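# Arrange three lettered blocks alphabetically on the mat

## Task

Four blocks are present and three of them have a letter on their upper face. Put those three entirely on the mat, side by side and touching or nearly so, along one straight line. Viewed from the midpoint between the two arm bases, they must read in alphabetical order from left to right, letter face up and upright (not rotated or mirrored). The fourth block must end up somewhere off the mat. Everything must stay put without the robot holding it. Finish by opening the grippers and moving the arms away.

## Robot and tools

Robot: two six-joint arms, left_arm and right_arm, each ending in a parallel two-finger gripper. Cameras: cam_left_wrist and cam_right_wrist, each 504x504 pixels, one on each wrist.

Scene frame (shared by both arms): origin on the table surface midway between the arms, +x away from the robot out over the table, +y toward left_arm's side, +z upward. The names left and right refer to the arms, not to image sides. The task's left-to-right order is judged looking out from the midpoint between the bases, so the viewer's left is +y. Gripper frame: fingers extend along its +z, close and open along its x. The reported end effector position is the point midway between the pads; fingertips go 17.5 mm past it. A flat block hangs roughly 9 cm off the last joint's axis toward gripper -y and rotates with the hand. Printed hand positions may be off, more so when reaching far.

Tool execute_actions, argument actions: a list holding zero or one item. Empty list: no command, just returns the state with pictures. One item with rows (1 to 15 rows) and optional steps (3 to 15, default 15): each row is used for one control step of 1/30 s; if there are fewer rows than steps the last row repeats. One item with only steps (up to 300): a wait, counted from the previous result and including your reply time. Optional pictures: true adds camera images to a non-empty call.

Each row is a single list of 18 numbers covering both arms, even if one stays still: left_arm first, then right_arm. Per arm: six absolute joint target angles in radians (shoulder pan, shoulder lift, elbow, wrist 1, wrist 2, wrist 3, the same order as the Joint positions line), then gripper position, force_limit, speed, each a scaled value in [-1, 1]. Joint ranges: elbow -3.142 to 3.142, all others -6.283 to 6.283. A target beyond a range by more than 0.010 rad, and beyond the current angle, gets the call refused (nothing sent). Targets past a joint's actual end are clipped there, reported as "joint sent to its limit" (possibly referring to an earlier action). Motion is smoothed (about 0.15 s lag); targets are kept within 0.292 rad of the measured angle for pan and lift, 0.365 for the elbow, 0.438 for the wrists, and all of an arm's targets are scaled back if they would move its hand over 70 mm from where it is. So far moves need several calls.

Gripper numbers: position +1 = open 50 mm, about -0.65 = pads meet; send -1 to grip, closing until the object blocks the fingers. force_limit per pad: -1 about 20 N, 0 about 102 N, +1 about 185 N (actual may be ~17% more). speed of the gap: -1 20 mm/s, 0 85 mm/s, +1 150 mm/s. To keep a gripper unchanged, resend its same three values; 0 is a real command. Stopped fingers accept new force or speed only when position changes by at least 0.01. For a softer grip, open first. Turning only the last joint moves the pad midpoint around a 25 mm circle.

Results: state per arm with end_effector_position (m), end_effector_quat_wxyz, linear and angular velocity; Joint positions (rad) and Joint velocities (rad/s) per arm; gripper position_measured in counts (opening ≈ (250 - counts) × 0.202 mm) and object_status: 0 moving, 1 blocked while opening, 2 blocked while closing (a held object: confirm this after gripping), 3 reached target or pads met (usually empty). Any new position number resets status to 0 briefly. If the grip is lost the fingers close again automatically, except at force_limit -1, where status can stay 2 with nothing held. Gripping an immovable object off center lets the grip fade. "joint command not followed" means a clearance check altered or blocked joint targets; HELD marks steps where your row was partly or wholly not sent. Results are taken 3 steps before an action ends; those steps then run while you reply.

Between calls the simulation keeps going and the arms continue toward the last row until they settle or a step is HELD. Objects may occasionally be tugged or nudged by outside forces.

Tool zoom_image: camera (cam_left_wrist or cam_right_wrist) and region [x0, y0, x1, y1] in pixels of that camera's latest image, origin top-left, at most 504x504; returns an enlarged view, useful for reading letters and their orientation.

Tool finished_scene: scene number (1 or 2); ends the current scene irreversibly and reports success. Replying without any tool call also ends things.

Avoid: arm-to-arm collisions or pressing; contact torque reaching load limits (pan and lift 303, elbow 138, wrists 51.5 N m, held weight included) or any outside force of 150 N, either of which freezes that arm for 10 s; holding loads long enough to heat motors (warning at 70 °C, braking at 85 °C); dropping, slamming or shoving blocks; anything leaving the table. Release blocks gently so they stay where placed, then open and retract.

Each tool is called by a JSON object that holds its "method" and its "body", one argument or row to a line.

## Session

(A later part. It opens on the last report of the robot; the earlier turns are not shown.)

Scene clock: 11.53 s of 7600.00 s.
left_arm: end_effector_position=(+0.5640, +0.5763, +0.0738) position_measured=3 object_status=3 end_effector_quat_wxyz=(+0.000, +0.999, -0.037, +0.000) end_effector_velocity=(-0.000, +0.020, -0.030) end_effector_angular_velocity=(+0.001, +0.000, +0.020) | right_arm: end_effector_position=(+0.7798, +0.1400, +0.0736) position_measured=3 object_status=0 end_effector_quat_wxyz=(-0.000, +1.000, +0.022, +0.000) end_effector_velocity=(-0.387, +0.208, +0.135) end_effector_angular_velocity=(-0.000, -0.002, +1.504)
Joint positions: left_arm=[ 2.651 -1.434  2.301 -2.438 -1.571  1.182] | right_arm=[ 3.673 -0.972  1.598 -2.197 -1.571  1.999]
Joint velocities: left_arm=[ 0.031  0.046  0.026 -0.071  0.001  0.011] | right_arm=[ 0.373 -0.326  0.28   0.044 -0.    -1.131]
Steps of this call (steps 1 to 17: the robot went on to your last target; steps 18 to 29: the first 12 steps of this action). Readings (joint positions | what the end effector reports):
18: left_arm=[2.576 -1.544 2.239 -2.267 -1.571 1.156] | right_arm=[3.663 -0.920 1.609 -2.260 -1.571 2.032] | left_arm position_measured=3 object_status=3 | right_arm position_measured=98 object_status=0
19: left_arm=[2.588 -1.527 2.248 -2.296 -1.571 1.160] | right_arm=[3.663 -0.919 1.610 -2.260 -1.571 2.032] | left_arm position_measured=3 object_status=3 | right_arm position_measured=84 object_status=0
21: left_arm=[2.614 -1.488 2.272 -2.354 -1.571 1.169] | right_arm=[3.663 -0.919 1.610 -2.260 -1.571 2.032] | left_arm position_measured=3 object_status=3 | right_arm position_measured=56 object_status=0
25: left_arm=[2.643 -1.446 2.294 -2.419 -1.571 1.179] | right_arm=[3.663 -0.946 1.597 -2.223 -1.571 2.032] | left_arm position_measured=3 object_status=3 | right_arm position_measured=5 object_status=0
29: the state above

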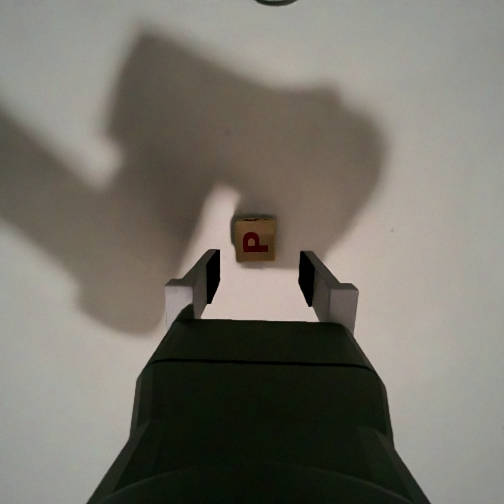

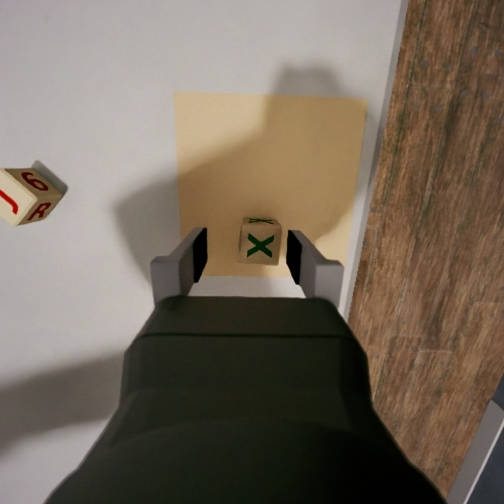

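{"method": "execute_actions", "body": {
  "actions": [
    {"rows":[[2.659,-1.3452,2.3299,-2.5557,-1.571,1.188,1,-0.3,0,3.808,-1.0925,1.6992,-2.1777,-1.571,-0.232,1,-0.3,0]],"steps":15}
  ]
}}

{"method": "execute_actions", "body": {
  "actions": [
    {"rows":[[2.659,-1.3452,2.3299,-2.5557,-1.571,1.188,-1,-0.3,0,3.808,-1.0925,1.6992,-2.1777,-1.571,-0.232,1,-0.3,0]],"steps":14}
  ],
  "pictures": true
}}

Scene clock: 12.07 s of 7600.00 s.
left_arm: end_effector_position=(+0.5646, +0.5810, +0.0251) position_measured=3 object_status=3 end_effector_quat_wxyz=(+0.000, +0.999, -0.036, +0.000) end_effector_velocity=(-0.001, +0.001, -0.015) end_effector_angular_velocity=(+0.001, +0.000, -0.000) | right_arm: end_effector_position=(+0.6278, +0.1814, +0.1191) position_measured=3 object_status=3 end_effector_quat_wxyz=(+0.000, +0.780, +0.626, +0.000) end_effector_velocity=(-0.044, -0.057, +0.009) end_effector_angular_velocity=(-0.001, +0.001, +2.771)
Joint positions: left_arm=[ 2.659 -1.348  2.329 -2.552 -1.571  1.188] | right_arm=[ 3.805 -1.09   1.697 -2.178 -1.571  0.821]
Joint velocities: left_arm=[ 0.001  0.026  0.009 -0.035  0.     0.002] | right_arm=[ 0.029 -0.026  0.022  0.004  0.    -2.742]
Steps of this call (steps 1 to 3: the last 3 steps of your previous action; step 4: the robot went on to your last target; steps 5 to 16: the first 12 steps of this action). Readings (joint positions | what the end effector reports):
5: left_arm=[2.654 -1.427 2.304 -2.448 -1.571 1.183] | right_arm=[3.737 -1.028 1.645 -2.188 -1.571 1.759] | left_arm position_measured=3 object_status=3 | right_arm position_measured=3 object_status=3
6: left_arm=[2.655 -1.409 2.309 -2.473 -1.571 1.184] | right_arm=[3.749 -1.039 1.655 -2.186 -1.571 1.692] | left_arm position_measured=3 object_status=3 | right_arm position_measured=3 object_status=3
8: left_arm=[2.657 -1.379 2.320 -2.511 -1.571 1.186] | right_arm=[3.772 -1.060 1.672 -2.183 -1.571 1.538] | left_arm position_measured=3 object_status=3 | right_arm position_measured=3 object_status=3
12: left_arm=[2.658 -1.355 2.327 -2.543 -1.571 1.187] | right_arm=[3.797 -1.083 1.691 -2.179 -1.571 1.190] | left_arm position_measured=3 object_status=3 | right_arm position_measured=3 object_status=3
16: the state above

Scene clock: 12.53 s of 7600.00 s.
left_arm: end_effector_position=(+0.5646, +0.5812, +0.0235) position_measured=107 object_status=0 end_effector_quat_wxyz=(+0.000, +0.999, -0.036, +0.000) end_effector_velocity=(+0.000, -0.000, -0.000) end_effector_angular_velocity=(-0.001, +0.000, -0.000) | right_arm: end_effector_position=(+0.6314, +0.1595, +0.1201) position_measured=3 object_status=3 end_effector_quat_wxyz=(+0.000, +0.380, +0.925, +0.000) end_effector_velocity=(+0.007, -0.007, +0.000) end_effector_angular_velocity=(-0.000, -0.000, +0.437)
Joint positions: left_arm=[ 2.659 -1.345  2.33  -2.556 -1.571  1.188] | right_arm=[ 3.808 -1.092  1.699 -2.178 -1.571 -0.184]
Joint velocities: left_arm=[ 0.     0.    -0.    -0.001 -0.001  0.   ] | right_arm=[ 0.001 -0.001  0.     0.    -0.    -0.436]
Steps of this call (steps 1 to 3: the last 3 steps of your previous action; steps 4 to 14: the first 11 steps of this action). Readings (joint positions | what the end effector reports):
4: left_arm=[2.659 -1.346 2.330 -2.555 -1.571 1.188] | right_arm=[3.807 -1.092 1.698 -2.178 -1.571 0.446] | left_arm position_measured=12 object_status=0 | right_arm position_measured=3 object_status=3
5: left_arm=[2.659 -1.346 2.330 -2.555 -1.571 1.188] | right_arm=[3.807 -1.092 1.699 -2.178 -1.571 0.352] | left_arm position_measured=26 object_status=0 | right_arm position_measured=3 object_status=3
7: left_arm=[2.659 -1.346 2.330 -2.555 -1.571 1.188] | right_arm=[3.808 -1.092 1.699 -2.178 -1.571 0.164] | left_arm position_measured=54 object_status=0 | right_arm position_measured=3 object_status=3
11: left_arm=[2.659 -1.345 2.330 -2.556 -1.571 1.188] | right_arm=[3.808 -1.092 1.699 -2.178 -1.571 -0.111] | left_arm position_measured=107 object_status=0 | right_arm position_measured=3 object_status=3
14: the state above

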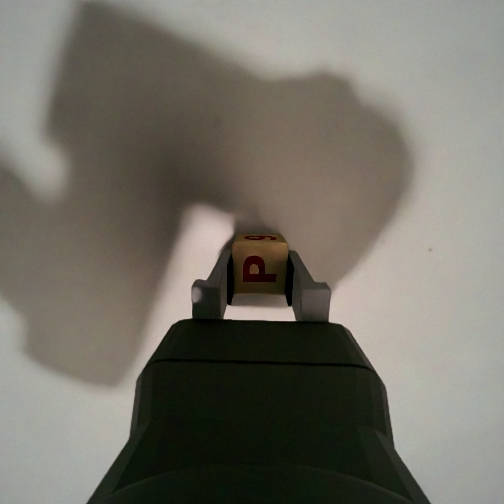

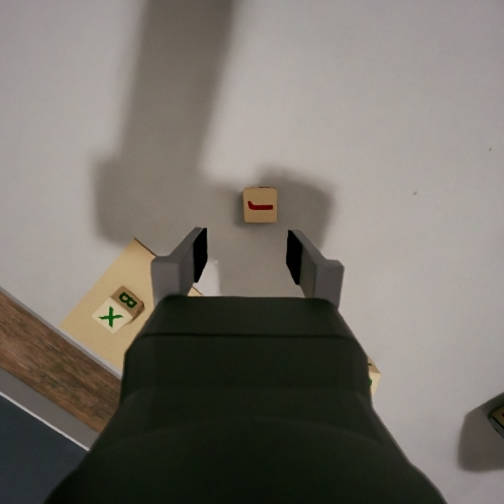

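{"method": "execute_actions", "body": {
  "actions": [
    {"rows":[[2.659,-1.43,2.30,-2.441,-1.571,1.188,-1,-0.3,0,3.8167,-1.0627,1.7605,-2.2688,-1.571,-0.188,1,-0.3,0],[2.659,-1.43,2.30,-2.441,-1.571,1.188,-1,-0.3,0,3.8167,-1.0627,1.7605,-2.2688,-1.571,-0.188,1,-0.3,0],[2.659,-1.43,2.30,-2.441,-1.571,1.188,-1,-0.3,0,3.8167,-1.0627,1.7605,-2.2688,-1.571,-0.188,1,-0.3,0],[2.659,-1.43,2.30,-2.441,-1.571,1.188,-1,-0.3,0,3.8167,-1.0627,1.7605,-2.2688,-1.571,-0.188,1,-0.3,0],[2.55,-1.40,2.15,-2.321,-1.571,4.0,-1,-0.3,0,3.8167,-1.0627,1.7605,-2.2688,-1.571,-0.188,1,-0.3,0]],"steps":15}
  ],
  "pictures": true
}}

Scene clock: 13.20 s of 7600.00 s.
left_arm: end_effector_position=(+0.6112, +0.5059, +0.0993) position_measured=107 object_status=2 end_effector_quat_wxyz=(+0.000, +0.958, -0.286, +0.000) end_effector_velocity=(+0.154, -0.292, +0.147) end_effector_angular_velocity=(+0.001, -0.002, -2.730) | right_arm: end_effector_position=(+0.6141, +0.1558, +0.0718) position_measured=3 object_status=3 end_effector_quat_wxyz=(+0.000, +0.374, +0.928, +0.000) end_effector_velocity=(-0.007, -0.001, -0.015) end_effector_angular_velocity=(+0.000, +0.001, -0.008)
Joint positions: left_arm=[ 2.581 -1.402  2.195 -2.364 -1.571  1.62 ] | right_arm=[ 3.816 -1.064  1.758 -2.266 -1.571 -0.189]
Joint velocities: left_arm=[-0.274  0.02  -0.392  0.371 -0.     2.456] | right_arm=[ 0.003  0.009  0.018 -0.027  0.001  0.011]
Steps of this call (steps 1 to 3: the last 3 steps of your previous action; steps 4 to 8: the robot went on to your last target; steps 9 to 20: the first 12 steps of this action). Readings (joint positions | what the end effector reports):
9: left_arm=[2.659 -1.348 2.329 -2.552 -1.571 1.188] | right_arm=[3.808 -1.091 1.702 -2.182 -1.571 -0.227] | left_arm position_measured=107 object_status=2 | right_arm position_measured=3 object_status=3
10: left_arm=[2.659 -1.365 2.324 -2.527 -1.571 1.188] | right_arm=[3.810 -1.085 1.715 -2.205 -1.571 -0.217] | left_arm position_measured=107 object_status=2 | right_arm position_measured=3 object_status=3
12: left_arm=[2.659 -1.396 2.311 -2.487 -1.571 1.188] | right_arm=[3.813 -1.073 1.739 -2.234 -1.571 -0.204] | left_arm position_measured=107 object_status=2 | right_arm position_measured=3 object_status=3
16: left_arm=[2.627 -1.406 2.260 -2.426 -1.571 1.326] | right_arm=[3.816 -1.066 1.754 -2.259 -1.571 -0.193] | left_arm position_measured=107 object_status=2 | right_arm position_measured=3 object_status=3
20: the state above

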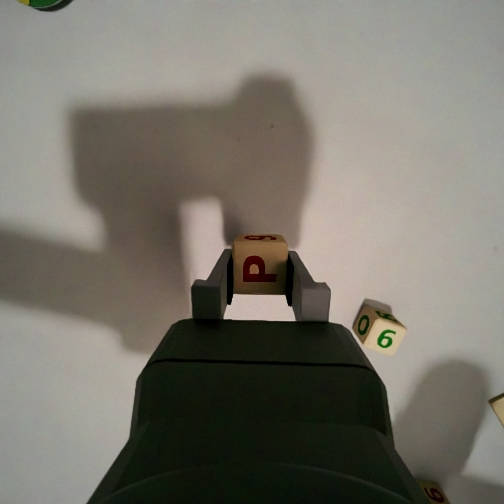

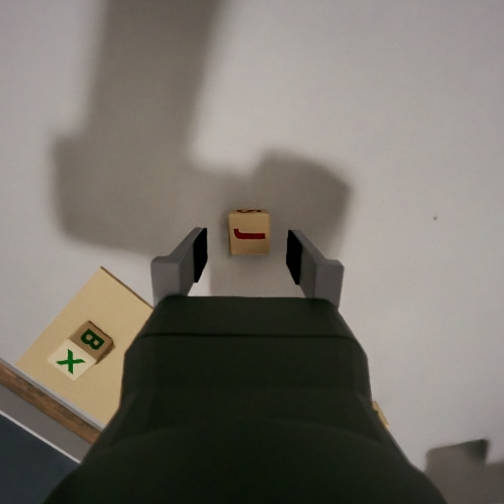

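{"method": "execute_actions", "body": {
  "actions": [
    {"rows":[[2.55,-1.40,2.15,-2.321,-1.571,4.0,-1,-0.3,0,3.8167,-1.0102,1.7803,-2.3411,-1.571,-0.188,1,-0.3,0]],"steps":15}
  ]
}}

{"method": "execute_actions", "body": {
  "actions": [
    {"rows":[[2.55,-1.40,2.15,-2.321,-1.571,4.0,-1,-0.3,0,3.8167,-1.0102,1.7803,-2.3411,-1.571,-0.188,-1,-0.3,0]],"steps":14}
  ],
  "pictures": true
}}

Scene clock: 13.73 s of 7600.00 s.
left_arm: end_effector_position=(+0.6293, +0.4436, +0.1164) position_measured=107 object_status=2 end_effector_quat_wxyz=(-0.000, -0.504, +0.864, -0.000) end_effector_velocity=(-0.034, -0.062, +0.001) end_effector_angular_velocity=(+0.000, -0.001, -2.770) | right_arm: end_effector_position=(+0.6135, +0.1558, +0.0246) position_measured=3 object_status=3 end_effector_quat_wxyz=(+0.000, +0.374, +0.927, +0.000) end_effector_velocity=(-0.001, +0.000, -0.014) end_effector_angular_velocity=(+0.000, +0.000, +0.001)
Joint positions: left_arm=[ 2.55  -1.4    2.15  -2.321 -1.571  3.093] | right_arm=[ 3.817 -1.012  1.78  -2.339 -1.571 -0.188]
Joint velocities: left_arm=[-0.002  0.    -0.003  0.003  0.     2.768] | right_arm=[ 0.001  0.015  0.006 -0.022  0.     0.   ]
Steps of this call (steps 1 to 3: the last 3 steps of your previous action; step 4: the robot went on to your last target; steps 5 to 16: the first 12 steps of this action). Readings (joint positions | what the end effector reports):
5: left_arm=[2.557 -1.401 2.160 -2.330 -1.571 2.064] | right_arm=[3.817 -1.061 1.761 -2.272 -1.571 -0.188] | left_arm position_measured=107 object_status=2 | right_arm position_measured=3 object_status=3
6: left_arm=[2.555 -1.400 2.157 -2.328 -1.571 2.156] | right_arm=[3.817 -1.049 1.764 -2.290 -1.571 -0.188] | left_arm position_measured=107 object_status=2 | right_arm position_measured=3 object_status=3
8: left_arm=[2.553 -1.400 2.154 -2.325 -1.571 2.342] | right_arm=[3.817 -1.029 1.774 -2.313 -1.571 -0.188] | left_arm position_measured=107 object_status=2 | right_arm position_measured=3 object_status=3
12: left_arm=[2.551 -1.400 2.151 -2.322 -1.571 2.717] | right_arm=[3.817 -1.016 1.778 -2.333 -1.571 -0.188] | left_arm position_measured=107 object_status=2 | right_arm position_measured=3 object_status=3
16: the state above

Scene clock: 14.20 s of 7600.00 s.
left_arm: end_effector_position=(+0.6120, +0.4311, +0.1166) position_measured=107 object_status=2 end_effector_quat_wxyz=(+0.000, -0.089, +0.996, -0.000) end_effector_velocity=(-0.006, -0.001, -0.000) end_effector_angular_velocity=(+0.001, -0.000, -0.265) | right_arm: end_effector_position=(+0.6134, +0.1558, +0.0231) position_measured=106 object_status=0 end_effector_quat_wxyz=(+0.000, +0.374, +0.927, +0.000) end_effector_velocity=(-0.000, +0.001, +0.001) end_effector_angular_velocity=(+0.002, -0.001, +0.001)
Joint positions: left_arm=[ 2.55  -1.4    2.15  -2.321 -1.571  3.971] | right_arm=[ 3.817 -1.01   1.78  -2.341 -1.571 -0.188]
Joint velocities: left_arm=[ 0.     0.     0.    -0.     0.001  0.265] | right_arm=[ 0.001 -0.002  0.    -0.     0.001 -0.   ]
Steps of this call (steps 1 to 3: the last 3 steps of your previous action; steps 4 to 14: the first 11 steps of this action). Readings (joint positions | what the end effector reports):
4: left_arm=[2.550 -1.400 2.150 -2.321 -1.571 3.470] | right_arm=[3.817 -1.011 1.780 -2.340 -1.571 -0.188] | left_arm position_measured=107 object_status=2 | right_arm position_measured=12 object_status=0
5: left_arm=[2.550 -1.400 2.150 -2.321 -1.571 3.564] | right_arm=[3.817 -1.011 1.780 -2.341 -1.571 -0.188] | left_arm position_measured=107 object_status=2 | right_arm position_measured=26 object_status=0
7: left_arm=[2.550 -1.400 2.150 -2.321 -1.571 3.749] | right_arm=[3.817 -1.010 1.780 -2.341 -1.571 -0.188] | left_arm position_measured=107 object_status=2 | right_arm position_measured=54 object_status=0
11: left_arm=[2.550 -1.400 2.150 -2.321 -1.571 3.926] | right_arm=[3.817 -1.010 1.780 -2.341 -1.571 -0.188] | left_arm position_measured=107 object_status=2 | right_arm position_measured=106 object_status=0
14: the state above

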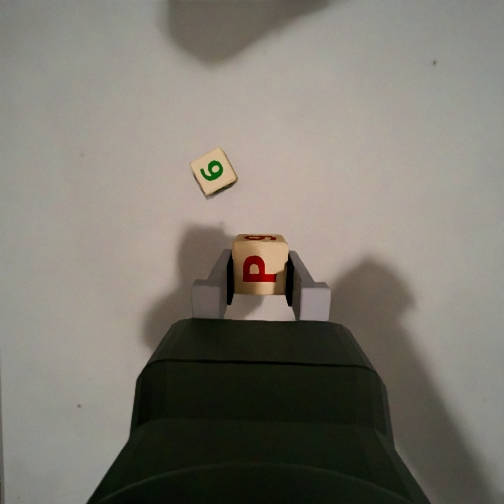

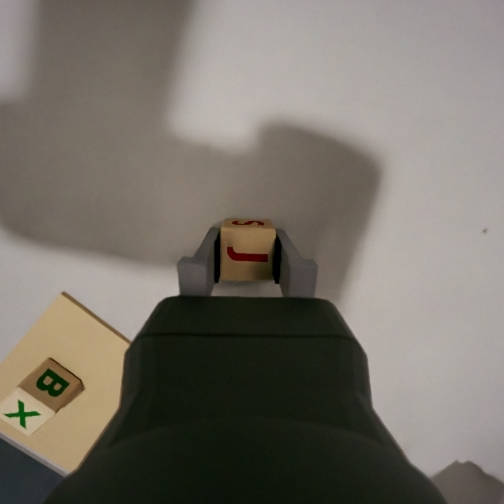

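{"method": "execute_actions", "body": {
  "actions": [
    {"rows":[[2.55,-1.40,2.15,-2.321,-1.571,4.0,-1,-0.3,0,3.8167,-1.10,1.745,-2.216,-1.571,-0.188,-1,-0.3,0],[2.55,-1.40,2.15,-2.321,-1.571,4.0,-1,-0.3,0,3.8167,-1.10,1.745,-2.216,-1.571,-0.188,-1,-0.3,0],[2.55,-1.40,2.15,-2.321,-1.571,4.0,-1,-0.3,0,3.8167,-1.10,1.745,-2.216,-1.571,-0.188,-1,-0.3,0],[2.55,-1.40,2.15,-2.321,-1.571,4.0,-1,-0.3,0,3.8167,-1.10,1.745,-2.216,-1.571,-0.188,-1,-0.3,0],[2.55,-1.40,2.15,-2.321,-1.571,4.0,-1,-0.3,0,3.35,-1.35,2.03,-2.251,-1.571,1.9,-1,-0.3,0]],"steps":15}
  ]
}}

{"method": "execute_actions", "body": {
  "actions": [
    {"rows":[[2.55,-1.40,2.15,-2.321,-1.571,4.0,-1,-0.3,0,3.35,-1.35,2.03,-2.251,-1.571,1.9,-1,-0.3,0],[2.55,-1.40,2.15,-2.321,-1.571,4.0,-1,-0.3,0,3.35,-1.35,2.03,-2.251,-1.571,1.9,-1,-0.3,0],[2.55,-1.40,2.15,-2.321,-1.571,4.0,-1,-0.3,0,3.35,-1.35,2.03,-2.251,-1.571,1.9,-1,-0.3,0],[2.55,-1.40,2.15,-2.321,-1.571,4.0,-1,-0.3,0,3.35,-1.35,2.03,-2.251,-1.571,1.9,-1,-0.3,0],[2.4122,-0.9861,1.6076,-2.1925,-1.571,4.0127,-1,-0.3,0,3.35,-1.35,2.03,-2.251,-1.571,1.9,-1,-0.3,0]],"steps":15}
  ]
}}

{"method": "execute_actions", "body": {
  "actions": [
    {"steps":30}
  ],
  "pictures": true
}}

Scene clock: 14.90 s of 7600.00 s.
left_arm: end_effector_position=(+0.6113, +0.4309, +0.1166) position_measured=107 object_status=2 end_effector_quat_wxyz=(+0.000, -0.074, +0.997, -0.000) end_effector_velocity=(+0.000, +0.000, +0.000) end_effector_angular_velocity=(-0.001, +0.001, +0.001) | right_arm: end_effector_position=(+0.6357, +0.0507, +0.1073) position_measured=106 object_status=2 end_effector_quat_wxyz=(+0.000, +0.522, +0.853, +0.000) end_effector_velocity=(+0.108, -0.434, +0.094) end_effector_angular_velocity=(+0.001, -0.000, -1.474)
Joint positions: left_arm=[ 2.55  -1.4    2.15  -2.321 -1.571  4.   ] | right_arm=[ 3.684 -1.178  1.862 -2.256 -1.571  0.011]
Joint velocities: left_arm=[ 0.001  0.    -0.     0.    -0.001  0.   ] | right_arm=[-0.592 -0.38   0.369  0.011  0.     0.882]
Steps of this call (steps 1 to 3: the last 3 steps of your previous action; steps 4 to 9: the robot went on to your last target; steps 10 to 21: the first 12 steps of this action). Readings (joint positions | what the end effector reports):
10: left_arm=[2.550 -1.400 2.150 -2.321 -1.571 3.999] | right_arm=[3.817 -1.013 1.780 -2.337 -1.571 -0.188] | left_arm position_measured=107 object_status=2 | right_arm position_measured=106 object_status=2
11: left_arm=[2.550 -1.400 2.150 -2.321 -1.571 3.999] | right_arm=[3.817 -1.027 1.775 -2.311 -1.571 -0.188] | left_arm position_measured=107 object_status=2 | right_arm position_measured=106 object_status=2
13: left_arm=[2.550 -1.400 2.150 -2.321 -1.571 3.999] | right_arm=[3.817 -1.062 1.759 -2.271 -1.571 -0.188] | left_arm position_measured=107 object_status=2 | right_arm position_measured=106 object_status=2
17: left_arm=[2.550 -1.400 2.150 -2.321 -1.571 4.000] | right_arm=[3.761 -1.122 1.807 -2.257 -1.571 -0.103] | left_arm position_measured=107 object_status=2 | right_arm position_measured=106 object_status=2
21: the state above

Scene clock: 15.40 s of 7600.00 s.
left_arm: end_effector_position=(+0.6734, +0.3418, +0.1087) position_measured=107 object_status=2 end_effector_quat_wxyz=(-0.007, -0.044, +0.999, +0.005) end_effector_velocity=(+0.268, -0.359, -0.051) end_effector_angular_velocity=(+0.011, +0.016, -0.198) | right_arm: end_effector_position=(+0.6784, -0.1495, +0.1386) position_measured=106 object_status=2 end_effector_quat_wxyz=(+0.000, +0.897, +0.442, +0.000) end_effector_velocity=(+0.046, -0.138, +0.020) end_effector_angular_velocity=(+0.001, +0.002, -2.889)
Joint positions: left_arm=[ 2.494 -1.259  1.974 -2.269 -1.571  4.005] | right_arm=[ 3.38  -1.335  2.015 -2.251 -1.571  0.833]
Joint velocities: left_arm=[-0.182  0.595 -0.743  0.168  0.     0.016] | right_arm=[-0.273 -0.135  0.134  0.004  0.     2.616]
Steps of this call (steps 1 to 3: the last 3 steps of your previous action; steps 4 to 15: the first 12 steps of this action). Readings (joint positions | what the end effector reports):
4: left_arm=[2.550 -1.400 2.150 -2.321 -1.571 4.000] | right_arm=[3.601 -1.224 1.907 -2.254 -1.571 0.136] | left_arm position_measured=107 object_status=2 | right_arm position_measured=106 object_status=2
5: left_arm=[2.550 -1.400 2.150 -2.321 -1.571 4.000] | right_arm=[3.580 -1.235 1.918 -2.254 -1.571 0.172] | left_arm position_measured=107 object_status=2 | right_arm position_measured=106 object_status=2
7: left_arm=[2.550 -1.400 2.150 -2.321 -1.571 4.000] | right_arm=[3.536 -1.257 1.939 -2.254 -1.571 0.254] | left_arm position_measured=107 object_status=2 | right_arm position_measured=106 object_status=2
11: left_arm=[2.522 -1.339 2.073 -2.295 -1.571 4.003] | right_arm=[3.445 -1.303 1.984 -2.252 -1.571 0.498] | left_arm position_measured=107 object_status=2 | right_arm position_measured=106 object_status=2
15: the state above

Scene clock: 16.40 s of 7600.00 s.
left_arm: end_effector_position=(+0.7901, +0.1637, +0.0801) position_measured=107 object_status=2 end_effector_quat_wxyz=(+0.000, +0.001, +1.000, -0.000) end_effector_velocity=(+0.001, -0.001, -0.001) end_effector_angular_velocity=(+0.001, +0.000, +0.000) | right_arm: end_effector_position=(+0.7025, -0.1614, +0.1407) position_measured=106 object_status=2 end_effector_quat_wxyz=(+0.000, +0.996, -0.090, +0.000) end_effector_velocity=(+0.000, +0.000, +0.001) end_effector_angular_velocity=(-0.000, -0.002, -0.004)
Joint positions: left_arm=[ 2.412 -0.986  1.608 -2.193 -1.571  4.013] | right_arm=[ 3.35  -1.35   2.03  -2.251 -1.571  1.9  ]
Joint velocities: left_arm=[-0.     0.002 -0.002  0.001  0.    -0.   ] | right_arm=[ 0.    -0.002 -0.    -0.    -0.     0.004]
Kept back: nothing.
Steps of this call (steps 1 to 3: the last 3 steps of your previous action; steps 4 to 30: the robot went on to your last target). Readings (joint positions | what the end effector reports):
1: left_arm=[2.488 -1.239 1.949 -2.263 -1.571 4.006] | right_arm=[3.372 -1.339 2.019 -2.251 -1.571 0.923] | left_arm position_measured=107 object_status=2 | right_arm position_measured=106 object_status=2
2: left_arm=[2.482 -1.221 1.923 -2.258 -1.571 4.006] | right_arm=[3.366 -1.342 2.022 -2.251 -1.571 1.014] | left_arm position_measured=107 object_status=2 | right_arm position_measured=106 object_status=2
4: left_arm=[2.471 -1.183 1.872 -2.247 -1.571 4.007] | right_arm=[3.359 -1.346 2.026 -2.251 -1.571 1.198] | left_arm position_measured=107 object_status=2 | right_arm position_measured=106 object_status=2
8: left_arm=[2.448 -1.106 1.769 -2.226 -1.571 4.009] | right_arm=[3.353 -1.349 2.029 -2.251 -1.571 1.571] | left_arm position_measured=107 object_status=2 | right_arm position_measured=106 object_status=2
30: the state above

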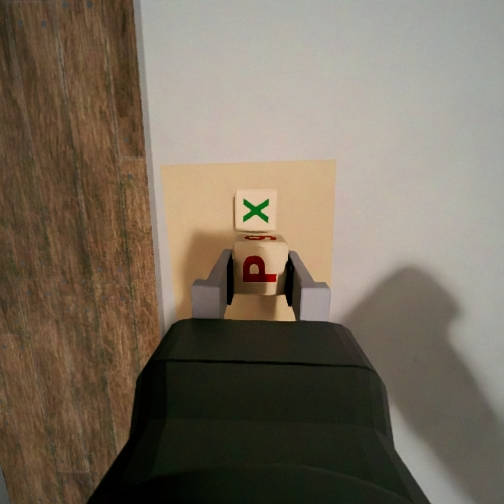

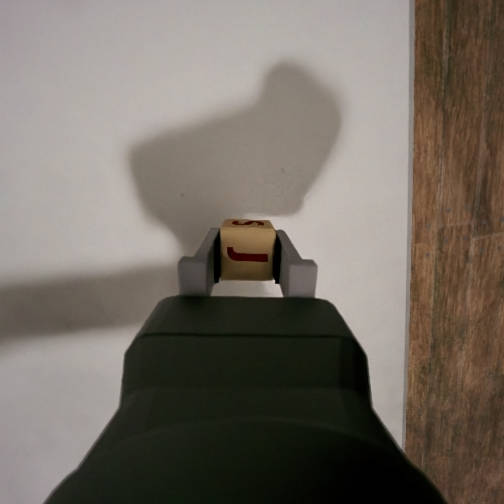

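{"method": "execute_actions", "body": {
  "actions": [
    {"rows":[[2.4194,-0.9884,1.6116,-2.1942,-1.571,4.0198,-1,-0.3,0,3.35,-1.35,2.03,-2.251,-1.571,1.9,-1,-0.3,0],[2.4194,-0.9884,1.6116,-2.1942,-1.571,4.0198,-1,-0.3,0,3.35,-1.35,2.03,-2.251,-1.571,1.9,-1,-0.3,0],[2.4194,-0.9884,1.6116,-2.1942,-1.571,4.0198,-1,-0.3,0,3.35,-1.35,2.03,-2.251,-1.571,1.9,-1,-0.3,0],[2.4194,-0.9537,1.6278,-2.2451,-1.571,4.0198,-1,-0.3,0,3.35,-1.35,2.03,-2.251,-1.571,1.9,-1,-0.3,0]],"steps":15}
  ],
  "pictures": true
}}

Scene clock: 17.13 s of 7600.00 s.
left_arm: end_effector_position=(+0.7921, +0.1703, +0.0478) position_measured=107 object_status=2 end_effector_quat_wxyz=(+0.000, +0.001, +1.000, -0.000) end_effector_velocity=(+0.000, +0.003, -0.026) end_effector_angular_velocity=(+0.001, -0.001, -0.000) | right_arm: end_effector_position=(+0.7026, -0.1614, +0.1408) position_measured=106 object_status=2 end_effector_quat_wxyz=(+0.000, +0.996, -0.090, +0.000) end_effector_velocity=(+0.000, -0.000, +0.002) end_effector_angular_velocity=(+0.000, -0.002, +0.000)
Joint positions: left_arm=[ 2.419 -0.956  1.626 -2.241 -1.571  4.02 ] | right_arm=[ 3.35  -1.35   2.03  -2.251 -1.571  1.9  ]
Joint velocities: left_arm=[ 0.002  0.025  0.013 -0.038  0.002  0.002] | right_arm=[-0.    -0.002 -0.     0.     0.    -0.001]
Steps of this call (steps 1 to 10: the robot went on to your last target; steps 11 to 22: the first 12 steps of this action). Readings (joint positions | what the end effector reports):
11: left_arm=[2.412 -0.986 1.608 -2.193 -1.571 4.013] | right_arm=[3.350 -1.350 2.030 -2.251 -1.571 1.900] | left_arm position_measured=107 object_status=2 | right_arm position_measured=106 object_status=2
12: left_arm=[2.414 -0.986 1.608 -2.193 -1.571 4.015] | right_arm=[3.350 -1.350 2.030 -2.251 -1.571 1.900] | left_arm position_measured=107 object_status=2 | right_arm position_measured=106 object_status=2
14: left_arm=[2.416 -0.986 1.611 -2.196 -1.571 4.017] | right_arm=[3.350 -1.350 2.030 -2.251 -1.571 1.900] | left_arm position_measured=107 object_status=2 | right_arm position_measured=106 object_status=2
18: left_arm=[2.419 -0.963 1.623 -2.231 -1.571 4.019] | right_arm=[3.350 -1.350 2.030 -2.251 -1.571 1.900] | left_arm position_measured=107 object_status=2 | right_arm position_measured=106 object_status=2
22: the state above

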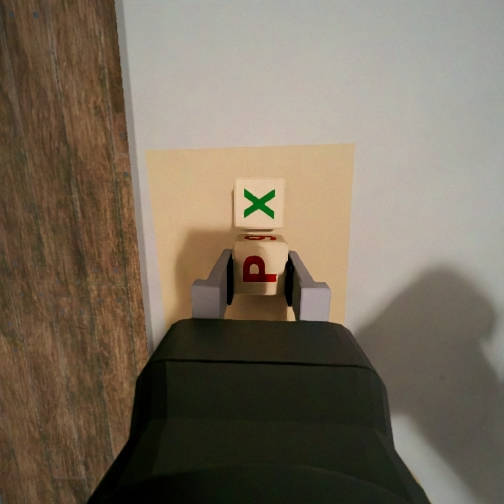

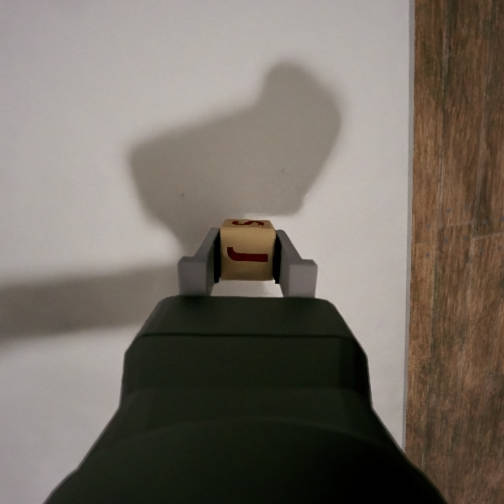

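{"method": "execute_actions", "body": {
  "actions": [
    {"rows":[[2.4194,-0.934,1.6349,-2.2719,-1.571,4.0198,-1,-0.3,0,3.35,-1.35,2.03,-2.251,-1.571,1.9,-1,-0.3,0]],"steps":12}
  ],
  "pictures": true
}}

Scene clock: 17.53 s of 7600.00 s.
left_arm: end_effector_position=(+0.7923, +0.1705, +0.0276) position_measured=107 object_status=2 end_effector_quat_wxyz=(+0.000, +0.001, +1.000, -0.000) end_effector_velocity=(+0.001, -0.001, -0.011) end_effector_angular_velocity=(-0.003, -0.003, -0.001) | right_arm: end_effector_position=(+0.7026, -0.1614, +0.1408) position_measured=106 object_status=2 end_effector_quat_wxyz=(+0.000, +0.996, -0.090, +0.000) end_effector_velocity=(-0.000, +0.000, -0.001) end_effector_angular_velocity=(+0.000, +0.001, -0.000)
Joint positions: left_arm=[ 2.419 -0.936  1.634 -2.27  -1.571  4.02 ] | right_arm=[ 3.35  -1.35   2.03  -2.251 -1.571  1.9  ]
Joint velocities: left_arm=[-0.     0.012  0.004 -0.02  -0.001  0.001] | right_arm=[ 0.     0.001 -0.     0.     0.001  0.001]
Steps of this call (steps 1 to 3: the last 3 steps of your previous action; steps 4 to 12: the first 9 steps of this action). Readings (joint positions | what the end effector reports):
4: left_arm=[2.419 -0.954 1.628 -2.245 -1.571 4.020] | right_arm=[3.350 -1.350 2.030 -2.251 -1.571 1.900] | left_arm position_measured=107 object_status=2 | right_arm position_measured=106 object_status=2
5: left_arm=[2.419 -0.949 1.629 -2.252 -1.571 4.020] | right_arm=[3.350 -1.350 2.030 -2.251 -1.571 1.900] | left_arm position_measured=107 object_status=2 | right_arm position_measured=106 object_status=2
7: left_arm=[2.419 -0.941 1.633 -2.261 -1.571 4.020] | right_arm=[3.350 -1.350 2.030 -2.251 -1.571 1.900] | left_arm position_measured=107 object_status=2 | right_arm position_measured=106 object_status=2
11: left_arm=[2.419 -0.936 1.634 -2.269 -1.571 4.020] | right_arm=[3.350 -1.350 2.030 -2.251 -1.571 1.900] | left_arm position_measured=107 object_status=2 | right_arm position_measured=106 object_status=2
12: the state above

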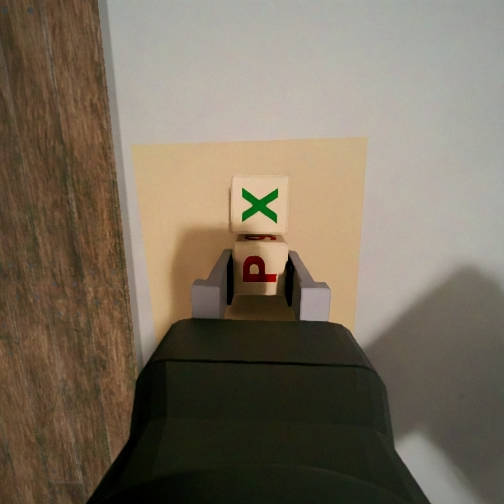

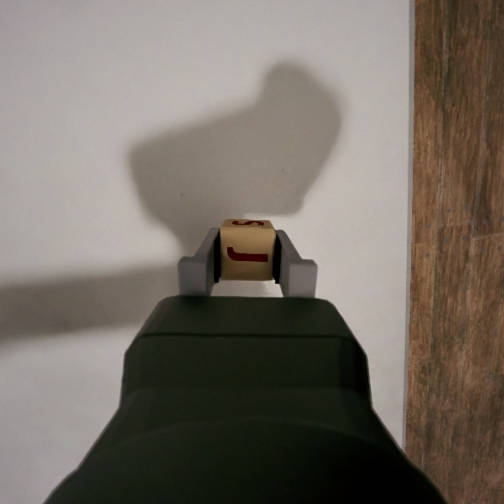

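{"method": "execute_actions", "body": {
  "actions": [
    {"rows":[[2.4194,-0.934,1.6349,-2.2719,-1.571,4.0198,1,-0.3,0,3.35,-1.35,2.03,-2.251,-1.571,1.9,-1,-0.3,0],[2.4194,-0.934,1.6349,-2.2719,-1.571,4.0198,1,-0.3,0,3.35,-1.35,2.03,-2.251,-1.571,1.9,-1,-0.3,0],[2.4194,-0.934,1.6349,-2.2719,-1.571,4.0198,1,-0.3,0,3.35,-1.35,2.03,-2.251,-1.571,1.9,-1,-0.3,0],[2.4194,-0.934,1.6349,-2.2719,-1.571,4.0198,1,-0.3,0,3.35,-1.35,2.03,-2.251,-1.571,1.9,-1,-0.3,0],[2.4194,-0.934,1.6349,-2.2719,-1.571,4.0198,1,-0.3,0,3.35,-1.35,2.03,-2.251,-1.571,1.9,-1,-0.3,0],[2.4194,-0.9884,1.6116,-2.1942,-1.571,4.0198,1,-0.3,0,3.35,-1.35,2.03,-2.251,-1.571,1.9,-1,-0.3,0],[2.4194,-0.9884,1.6116,-2.1942,-1.571,4.0198,1,-0.3,0,3.35,-1.35,2.03,-2.251,-1.571,1.9,-1,-0.3,0],[2.4194,-0.9884,1.6116,-2.1942,-1.571,4.0198,1,-0.3,0,3.35,-1.35,2.03,-2.251,-1.571,1.9,-1,-0.3,0],[2.4194,-0.9884,1.6116,-2.1942,-1.571,4.0198,1,-0.3,0,3.35,-1.35,2.03,-2.251,-1.571,1.9,-1,-0.3,0],[2.4194,-0.9884,1.6116,-2.1942,-1.571,4.0198,1,-0.3,0,3.35,-1.35,2.03,-2.251,-1.571,1.9,-1,-0.3,0],[2.62,-1.55,2.15,-2.171,-1.571,4.0198,1,-0.3,0,3.35,-1.35,2.03,-2.251,-1.571,1.9,-1,-0.3,0]],"steps":15}
  ]
}}

{"method": "execute_actions", "body": {
  "actions": [
    {"rows":[[2.62,-1.55,2.15,-2.171,-1.571,4.0198,1,-0.3,0,3.35,-1.35,2.03,-2.251,-1.571,1.9,-1,-0.3,0],[2.62,-1.55,2.15,-2.171,-1.571,4.0198,1,-0.3,0,3.35,-1.35,2.03,-2.251,-1.571,1.9,-1,-0.3,0],[2.62,-1.55,2.15,-2.171,-1.571,4.0198,1,-0.3,0,3.35,-1.35,2.03,-2.251,-1.571,1.9,-1,-0.3,0],[2.62,-1.55,2.15,-2.171,-1.571,4.0198,1,-0.3,0,3.35,-1.35,2.03,-2.251,-1.571,1.9,-1,-0.3,0],[2.62,-1.55,2.15,-2.171,-1.571,4.0198,1,-0.3,0,3.35,-1.35,2.03,-2.251,-1.571,1.9,-1,-0.3,0],[2.62,-1.55,2.15,-2.171,-1.571,4.0198,1,-0.3,0,3.35,-1.35,2.03,-2.251,-1.571,1.9,-1,-0.3,0],[2.62,-1.55,2.15,-2.171,-1.571,4.0198,1,-0.3,0,3.7261,-0.9145,1.4826,-2.1391,-1.571,2.0951,-1,-0.3,0]],"steps":15}
  ]
}}

{"method": "execute_actions", "body": {
  "actions": [
    {"steps":42}
  ],
  "pictures": true
}}

Scene clock: 18.47 s of 7600.00 s.
left_arm: end_effector_position=(+0.7879, +0.1874, +0.0715) position_measured=3 object_status=0 end_effector_quat_wxyz=(-0.002, -0.005, +1.000, +0.002) end_effector_velocity=(-0.130, +0.542, +0.048) end_effector_angular_velocity=(+0.156, +0.192, +0.367) | right_arm: end_effector_position=(+0.7026, -0.1614, +0.1408) position_measured=106 object_status=2 end_effector_quat_wxyz=(+0.000, +0.996, -0.090, +0.000) end_effector_velocity=(-0.000, +0.000, +0.000) end_effector_angular_velocity=(-0.000, +0.000, -0.001)
Joint positions: left_arm=[ 2.431 -0.994  1.639 -2.209 -1.571  4.02 ] | right_arm=[ 3.35  -1.35   2.03  -2.251 -1.571  1.9  ]
Joint velocities: left_arm=[ 0.366 -0.487  0.666  0.069 -0.    -0.001] | right_arm=[ 0.    -0.     0.     0.    -0.     0.001]
Steps of this call (steps 1 to 3: the last 3 steps of your previous action; steps 4 to 15: the robot went on to your last target; step 16: nothing new was sent; steps 17 to 28: the first 12 steps of this action). Readings (joint positions | what the end effector reports):
17: left_arm=[2.419 -0.934 1.635 -2.272 -1.571 4.020] | right_arm=[3.350 -1.350 2.030 -2.251 -1.571 1.900] | left_arm position_measured=98 object_status=0 | right_arm position_measured=106 object_status=2
18: left_arm=[2.419 -0.933 1.636 -2.272 -1.571 4.020] | right_arm=[3.350 -1.350 2.030 -2.251 -1.571 1.900] | left_arm position_measured=84 object_status=0 | right_arm position_measured=106 object_status=2
20: left_arm=[2.419 -0.933 1.636 -2.272 -1.571 4.020] | right_arm=[3.350 -1.350 2.030 -2.251 -1.571 1.900] | left_arm position_measured=56 object_status=0 | right_arm position_measured=106 object_status=2
24: left_arm=[2.419 -0.960 1.622 -2.235 -1.571 4.020] | right_arm=[3.350 -1.350 2.030 -2.251 -1.571 1.900] | left_arm position_measured=5 object_status=0 | right_arm position_measured=106 object_status=2
28: the state above

Scene clock: 18.97 s of 7600.00 s.
left_arm: end_effector_position=(+0.6856, +0.3841, +0.1187) position_measured=3 object_status=3 end_effector_quat_wxyz=(-0.027, -0.065, +0.997, +0.019) end_effector_velocity=(-0.235, +0.320, +0.218) end_effector_angular_velocity=(-0.061, -0.098, +0.194) | right_arm: end_effector_position=(+0.7312, -0.0890, +0.1352) position_measured=106 object_status=2 end_effector_quat_wxyz=(+0.002, +0.997, -0.073, -0.004) end_effector_velocity=(+0.137, +0.423, -0.041) end_effector_angular_velocity=(-0.008, +0.021, +0.243)
Joint positions: left_arm=[ 2.55  -1.263  1.943 -2.185 -1.571  4.02 ] | right_arm=[ 3.44  -1.26   1.917 -2.219 -1.571  1.955]
Joint velocities: left_arm=[ 0.195 -0.732  0.577  0.039  0.     0.   ] | right_arm=[ 0.497  0.497 -0.62   0.146 -0.     0.255]
Steps of this call (steps 1 to 3: the last 3 steps of your previous action; steps 4 to 15: the first 12 steps of this action). Readings (joint positions | what the end effector reports):
4: left_arm=[2.469 -1.055 1.716 -2.201 -1.571 4.020] | right_arm=[3.350 -1.350 2.030 -2.251 -1.571 1.900] | left_arm position_measured=3 object_status=3 | right_arm position_measured=106 object_status=2
5: left_arm=[2.478 -1.071 1.736 -2.200 -1.571 4.020] | right_arm=[3.350 -1.350 2.030 -2.251 -1.571 1.900] | left_arm position_measured=3 object_status=3 | right_arm position_measured=106 object_status=2
7: left_arm=[2.494 -1.104 1.777 -2.196 -1.571 4.020] | right_arm=[3.350 -1.350 2.030 -2.251 -1.571 1.900] | left_arm position_measured=3 object_status=3 | right_arm position_measured=106 object_status=2
11: left_arm=[2.523 -1.175 1.861 -2.191 -1.571 4.020] | right_arm=[3.370 -1.330 2.005 -2.243 -1.571 1.914] | left_arm position_measured=3 object_status=3 | right_arm position_measured=106 object_status=2
15: the state above

Scene clock: 20.37 s of 7600.00 s.
left_arm: end_effector_position=(+0.5907, +0.4943, +0.1922) position_measured=3 object_status=3 end_effector_quat_wxyz=(+0.000, -0.099, +0.995, -0.000) end_effector_velocity=(+0.000, -0.000, -0.000) end_effector_angular_velocity=(-0.001, +0.000, +0.001) | right_arm: end_effector_position=(+0.7897, +0.2022, +0.0798) position_measured=106 object_status=2 end_effector_quat_wxyz=(+0.000, +1.000, +0.000, +0.000) end_effector_velocity=(+0.000, -0.000, -0.000) end_effector_angular_velocity=(-0.001, -0.000, +0.000)
Joint positions: left_arm=[ 2.62  -1.55   2.15  -2.171 -1.571  4.02 ] | right_arm=[ 3.726 -0.915  1.483 -2.139 -1.571  2.095]
Joint velocities: left_arm=[ 0.     0.    -0.    -0.    -0.001 -0.001] | right_arm=[ 0.     0.001 -0.    -0.    -0.001  0.   ]
Kept back: nothing.
Steps of this call (steps 1 to 3: the last 3 steps of your previous action; steps 4 to 42: the robot went on to your last target). Readings (joint positions | what the end effector reports):
1: left_arm=[2.557 -1.289 1.962 -2.184 -1.571 4.020] | right_arm=[3.457 -1.243 1.896 -2.215 -1.571 1.963] | left_arm position_measured=3 object_status=3 | right_arm position_measured=106 object_status=2
2: left_arm=[2.563 -1.315 1.981 -2.182 -1.571 4.020] | right_arm=[3.473 -1.226 1.875 -2.210 -1.571 1.971] | left_arm position_measured=3 object_status=3 | right_arm position_measured=106 object_status=2
4: left_arm=[2.576 -1.368 2.019 -2.180 -1.571 4.020] | right_arm=[3.504 -1.191 1.831 -2.201 -1.571 1.986] | left_arm position_measured=3 object_status=3 | right_arm position_measured=106 object_status=2
8: left_arm=[2.602 -1.475 2.096 -2.175 -1.571 4.020] | right_arm=[3.561 -1.120 1.742 -2.185 -1.571 2.014] | left_arm position_measured=3 object_status=3 | right_arm position_measured=106 object_status=2
42: the state above

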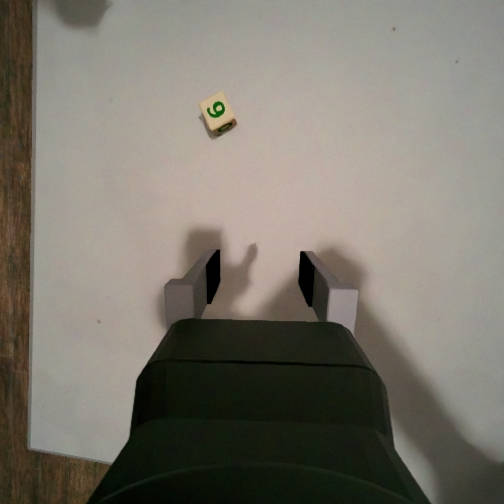

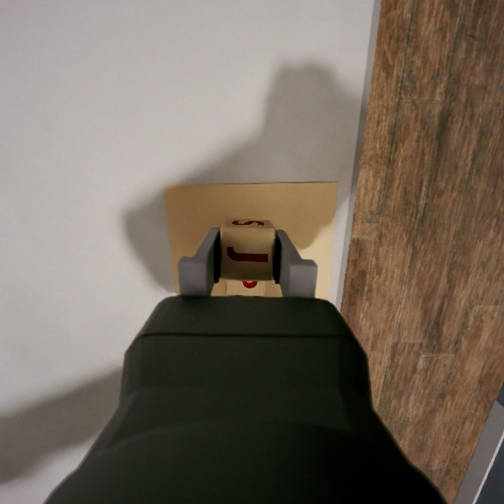

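{"method": "execute_actions", "body": {
  "actions": [
    {"rows":[[2.62,-1.55,2.15,-2.171,-1.571,4.0198,1,-0.3,0,3.7261,-0.8644,1.5059,-2.2125,-1.571,2.0951,-1,-0.3,0]],"steps":15}
  ]
}}

Scene clock: 21.10 s of 7600.00 s.
left_arm: end_effector_position=(+0.5907, +0.4943, +0.1922) position_measured=3 object_status=3 end_effector_quat_wxyz=(+0.000, -0.099, +0.995, -0.000) end_effector_velocity=(-0.000, -0.000, -0.000) end_effector_angular_velocity=(-0.001, +0.001, -0.001) | right_arm: end_effector_position=(+0.7898, +0.2024, +0.0277) position_measured=106 object_status=2 end_effector_quat_wxyz=(+0.000, +1.000, +0.001, +0.000) end_effector_velocity=(-0.001, -0.000, -0.015) end_effector_angular_velocity=(-0.000, -0.001, +0.001)
Joint positions: left_arm=[ 2.62  -1.55   2.15  -2.171 -1.571  4.02 ] | right_arm=[ 3.726 -0.866  1.505 -2.21  -1.571  2.095]
Joint velocities: left_arm=[-0.     0.     0.     0.    -0.001  0.   ] | right_arm=[ 0.     0.014  0.007 -0.022 -0.001 -0.001]
Steps of this call (steps 1 to 10: the robot went on to your last target; steps 11 to 22: the first 12 steps of this action). Readings (joint positions | what the end effector reports):
11: left_arm=[2.620 -1.550 2.150 -2.171 -1.571 4.020] | right_arm=[3.726 -0.912 1.483 -2.142 -1.571 2.095] | left_arm position_measured=3 object_status=3 | right_arm position_measured=106 object_status=2
12: left_arm=[2.620 -1.550 2.150 -2.171 -1.571 4.020] | right_arm=[3.726 -0.902 1.487 -2.161 -1.571 2.095] | left_arm position_measured=3 object_status=3 | right_arm position_measured=106 object_status=2
14: left_arm=[2.620 -1.550 2.150 -2.171 -1.571 4.020] | right_arm=[3.726 -0.882 1.498 -2.184 -1.571 2.095] | left_arm position_measured=3 object_status=3 | right_arm position_measured=106 object_status=2
18: left_arm=[2.620 -1.550 2.150 -2.171 -1.571 4.020] | right_arm=[3.726 -0.870 1.503 -2.204 -1.571 2.095] | left_arm position_measured=3 object_status=3 | right_arm position_measured=106 object_status=2
22: the state above

{"method": "execute_actions", "body": {
  "actions": [
    {"rows":[[2.62,-1.55,2.15,-2.171,-1.571,4.0198,1,-0.3,0,3.7261,-0.8644,1.5059,-2.2125,-1.571,2.0951,1,-0.3,0]],"steps":9}
  ]
}}

{"method": "execute_actions", "body": {
  "actions": [
    {"rows":[[2.62,-1.55,2.15,-2.171,-1.571,4.0198,1,-0.3,0,3.7261,-0.89,1.495,-2.176,-1.571,2.0951,1,-0.3,0],[2.62,-1.55,2.15,-2.171,-1.571,4.0198,1,-0.3,0,3.7261,-0.9145,1.4826,-2.1391,-1.571,2.0951,1,-0.3,0],[2.62,-1.55,2.15,-2.171,-1.571,4.0198,1,-0.3,0,3.7261,-0.9145,1.4826,-2.1391,-1.571,2.0951,1,-0.3,0],[2.62,-1.55,2.15,-2.171,-1.571,4.0198,1,-0.3,0,3.7261,-0.9145,1.4826,-2.1391,-1.571,2.0951,1,-0.3,0],[2.62,-1.55,2.15,-2.171,-1.571,4.0198,1,-0.3,0,3.7261,-1.0,1.43,-2.001,-1.571,2.0951,1,-0.3,0]],"steps":15,"rows_note":0}
  ],
  "pictures": true
}}

Scene clock: 21.50 s of 7600.00 s.
left_arm: end_effector_position=(+0.5907, +0.4943, +0.1922) position_measured=3 object_status=3 end_effector_quat_wxyz=(+0.000, -0.099, +0.995, -0.000) end_effector_velocity=(+0.000, -0.000, +0.000) end_effector_angular_velocity=(-0.001, -0.001, -0.000) | right_arm: end_effector_position=(+0.7895, +0.2022, +0.0253) position_measured=27 object_status=0 end_effector_quat_wxyz=(+0.000, +1.000, +0.000, -0.000) end_effector_velocity=(+0.002, +0.000, +0.002) end_effector_angular_velocity=(+0.003, -0.004, -0.000)
Joint positions: left_arm=[ 2.62  -1.55   2.15  -2.171 -1.571  4.02 ] | right_arm=[ 3.726 -0.864  1.506 -2.212 -1.571  2.095]
Joint velocities: left_arm=[ 0.    -0.    -0.001  0.    -0.     0.   ] | right_arm=[-0.001 -0.001 -0.002 -0.002  0.    -0.001]
Steps of this call (steps 1 to 3: the last 3 steps of your previous action; steps 4 to 6: the robot went on to your last target; steps 7 to 12: the first 6 steps of this action). Readings (joint positions | what the end effector reports):
7: left_arm=[2.620 -1.550 2.150 -2.171 -1.571 4.020] | right_arm=[3.726 -0.865 1.506 -2.212 -1.571 2.095] | left_arm position_measured=3 object_status=3 | right_arm position_measured=98 object_status=0
8: left_arm=[2.620 -1.550 2.150 -2.171 -1.571 4.020] | right_arm=[3.726 -0.864 1.506 -2.212 -1.571 2.095] | left_arm position_measured=3 object_status=3 | right_arm position_measured=84 object_status=0
10: left_arm=[2.620 -1.550 2.150 -2.171 -1.571 4.020] | right_arm=[3.726 -0.864 1.506 -2.212 -1.571 2.095] | left_arm position_measured=3 object_status=3 | right_arm position_measured=56 object_status=0
12: the state above


{"method": "execute_actions", "body": {
  "actions": [
    {"rows":[[2.62,-1.55,2.15,-2.171,-1.571,4.0198,1,-0.3,0,3.7261,-0.9145,1.4826,-2.1391,-1.571,2.0951,1,-0.3,0],[2.62,-1.55,2.15,-2.171,-1.571,4.0198,1,-0.3,0,3.7261,-0.9145,1.4826,-2.1391,-1.571,2.0951,1,-0.3,0],[2.62,-1.55,2.15,-2.171,-1.571,4.0198,1,-0.3,0,3.7261,-0.9145,1.4826,-2.1391,-1.571,2.0951,1,-0.3,0],[2.62,-1.55,2.15,-2.171,-1.571,4.0198,1,-0.3,0,3.7261,-0.9145,1.4826,-2.1391,-1.571,2.0951,1,-0.3,0],[2.62,-1.55,2.15,-2.171,-1.571,4.0198,1,-0.3,0,3.7261,-0.9145,1.4826,-2.1391,-1.571,2.0951,1,-0.3,0],[2.62,-1.55,2.15,-2.171,-1.571,4.0198,1,-0.3,0,3.7261,-1.06,1.45,-1.961,-1.571,2.0951,1,-0.3,0]],"steps":15}
  ],
  "pictures": true
}}

{"method": "execute_actions", "body": {
  "actions": []
}}

Scene clock: 22.00 s of 7600.00 s.
left_arm: end_effector_position=(+0.5907, +0.4943, +0.1922) position_measured=3 object_status=3 end_effector_quat_wxyz=(+0.000, -0.099, +0.995, -0.000) end_effector_velocity=(-0.000, +0.000, -0.000) end_effector_angular_velocity=(-0.000, +0.001, +0.000) | right_arm: end_effector_position=(+0.7778, +0.1952, +0.1630) position_measured=3 object_status=3 end_effector_quat_wxyz=(-0.000, +1.000, +0.000, +0.000) end_effector_velocity=(-0.080, -0.046, +0.438) end_effector_angular_velocity=(+0.000, +0.000, -0.001)
Joint positions: left_arm=[ 2.62  -1.55   2.15  -2.171 -1.571  4.02 ] | right_arm=[ 3.726 -1.001  1.464 -2.034 -1.571  2.095]
Joint velocities: left_arm=[-0.    -0.     0.001 -0.    -0.001 -0.   ] | right_arm=[ 0.    -0.454 -0.109  0.563  0.     0.001]
Steps of this call (steps 1 to 3: the last 3 steps of your previous action; steps 4 to 15: the first 12 steps of this action). Readings (joint positions | what the end effector reports):
4: left_arm=[2.620 -1.550 2.150 -2.171 -1.571 4.020] | right_arm=[3.726 -0.866 1.505 -2.209 -1.571 2.095] | left_arm position_measured=3 object_status=3 | right_arm position_measured=3 object_status=0
5: left_arm=[2.620 -1.550 2.150 -2.171 -1.571 4.020] | right_arm=[3.726 -0.877 1.501 -2.190 -1.571 2.095] | left_arm position_measured=3 object_status=3 | right_arm position_measured=3 object_status=0
7: left_arm=[2.620 -1.550 2.150 -2.171 -1.571 4.020] | right_arm=[3.726 -0.897 1.490 -2.168 -1.571 2.095] | left_arm position_measured=3 object_status=3 | right_arm position_measured=3 object_status=0
11: left_arm=[2.620 -1.550 2.150 -2.171 -1.571 4.020] | right_arm=[3.726 -0.940 1.478 -2.111 -1.571 2.095] | left_arm position_measured=3 object_status=3 | right_arm position_measured=3 object_status=3
15: the state above

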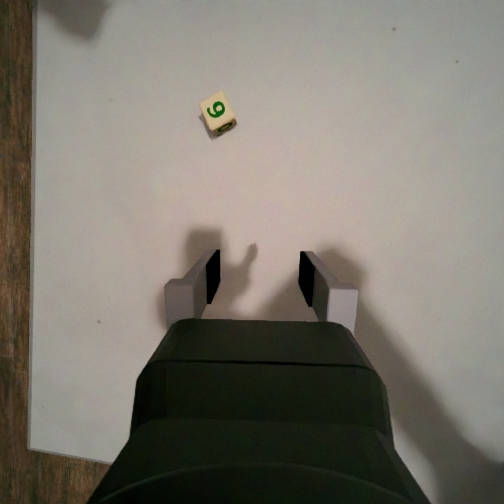

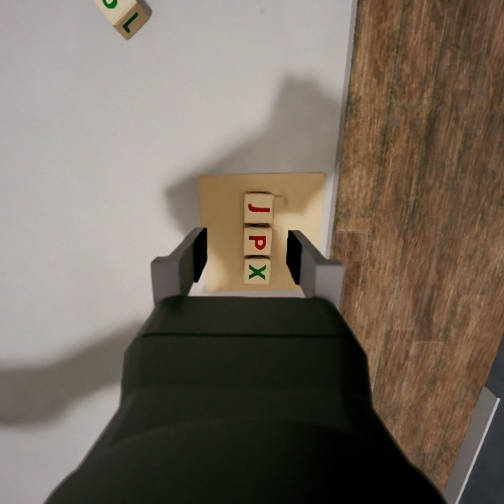

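Scene clock: 22.10 s of 7600.00 s.
left_arm: end_effector_position=(+0.5907, +0.4943, +0.1922) position_measured=3 object_status=3 end_effector_quat_wxyz=(+0.000, -0.099, +0.995, -0.000) end_effector_velocity=(-0.000, -0.000, +0.000) end_effector_angular_velocity=(-0.001, +0.000, -0.001) | right_arm: end_effector_position=(+0.7711, +0.1914, +0.1972) position_measured=3 object_status=3 end_effector_quat_wxyz=(-0.000, +1.000, +0.000, +0.001) end_effector_velocity=(-0.050, -0.031, +0.191) end_effector_angular_velocity=(-0.013, +0.021, -0.001)
Joint positions: left_arm=[ 2.62  -1.55   2.15  -2.171 -1.571  4.02 ] | right_arm=[ 3.726 -1.037  1.455 -1.991 -1.571  2.095]
Joint velocities: left_arm=[-0.    -0.     0.     0.    -0.001  0.   ] | right_arm=[-0.002 -0.208 -0.04   0.272 -0.001 -0.001]
Kept back: nothing.
Steps of this call (steps 1 to 3: the last 3 steps of your previous action). Readings (joint positions | what the end effector reports):
1: left_arm=[2.620 -1.550 2.150 -2.171 -1.571 4.020] | right_arm=[3.726 -1.016 1.461 -2.016 -1.571 2.095] | left_arm position_measured=3 object_status=3 | right_arm position_measured=3 object_status=3
2: left_arm=[2.620 -1.550 2.150 -2.171 -1.571 4.020] | right_arm=[3.726 -1.028 1.457 -2.001 -1.571 2.095] | left_arm position_measured=3 object_status=3 | right_arm position_measured=3 object_status=3
3: the state above

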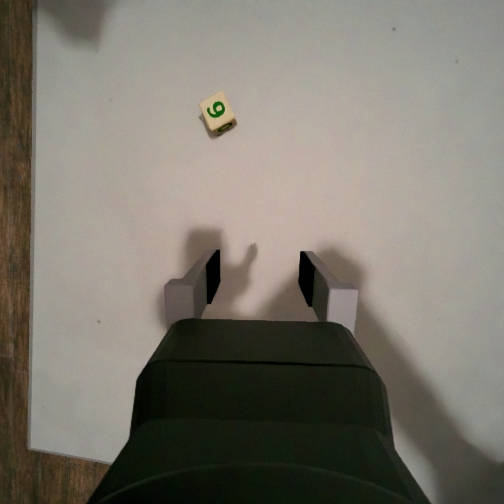

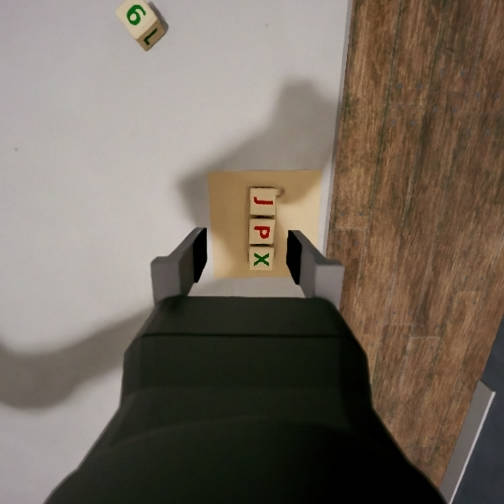

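{"method": "zoom_image", "body": {
  "camera": "cam_right_wrist",
  "region": [200,160,330,290]
}}

Region (200, 160, 330, 290) of cam_right_wrist's 504x504 image, scaled by 3.877, with more detail than that image has.

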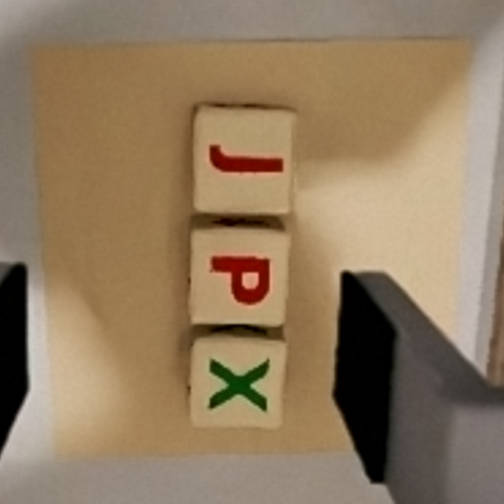

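Good.

{"method": "finished_scene", "body": {
  "scene": 2
}}

The scene is finished: the task was done.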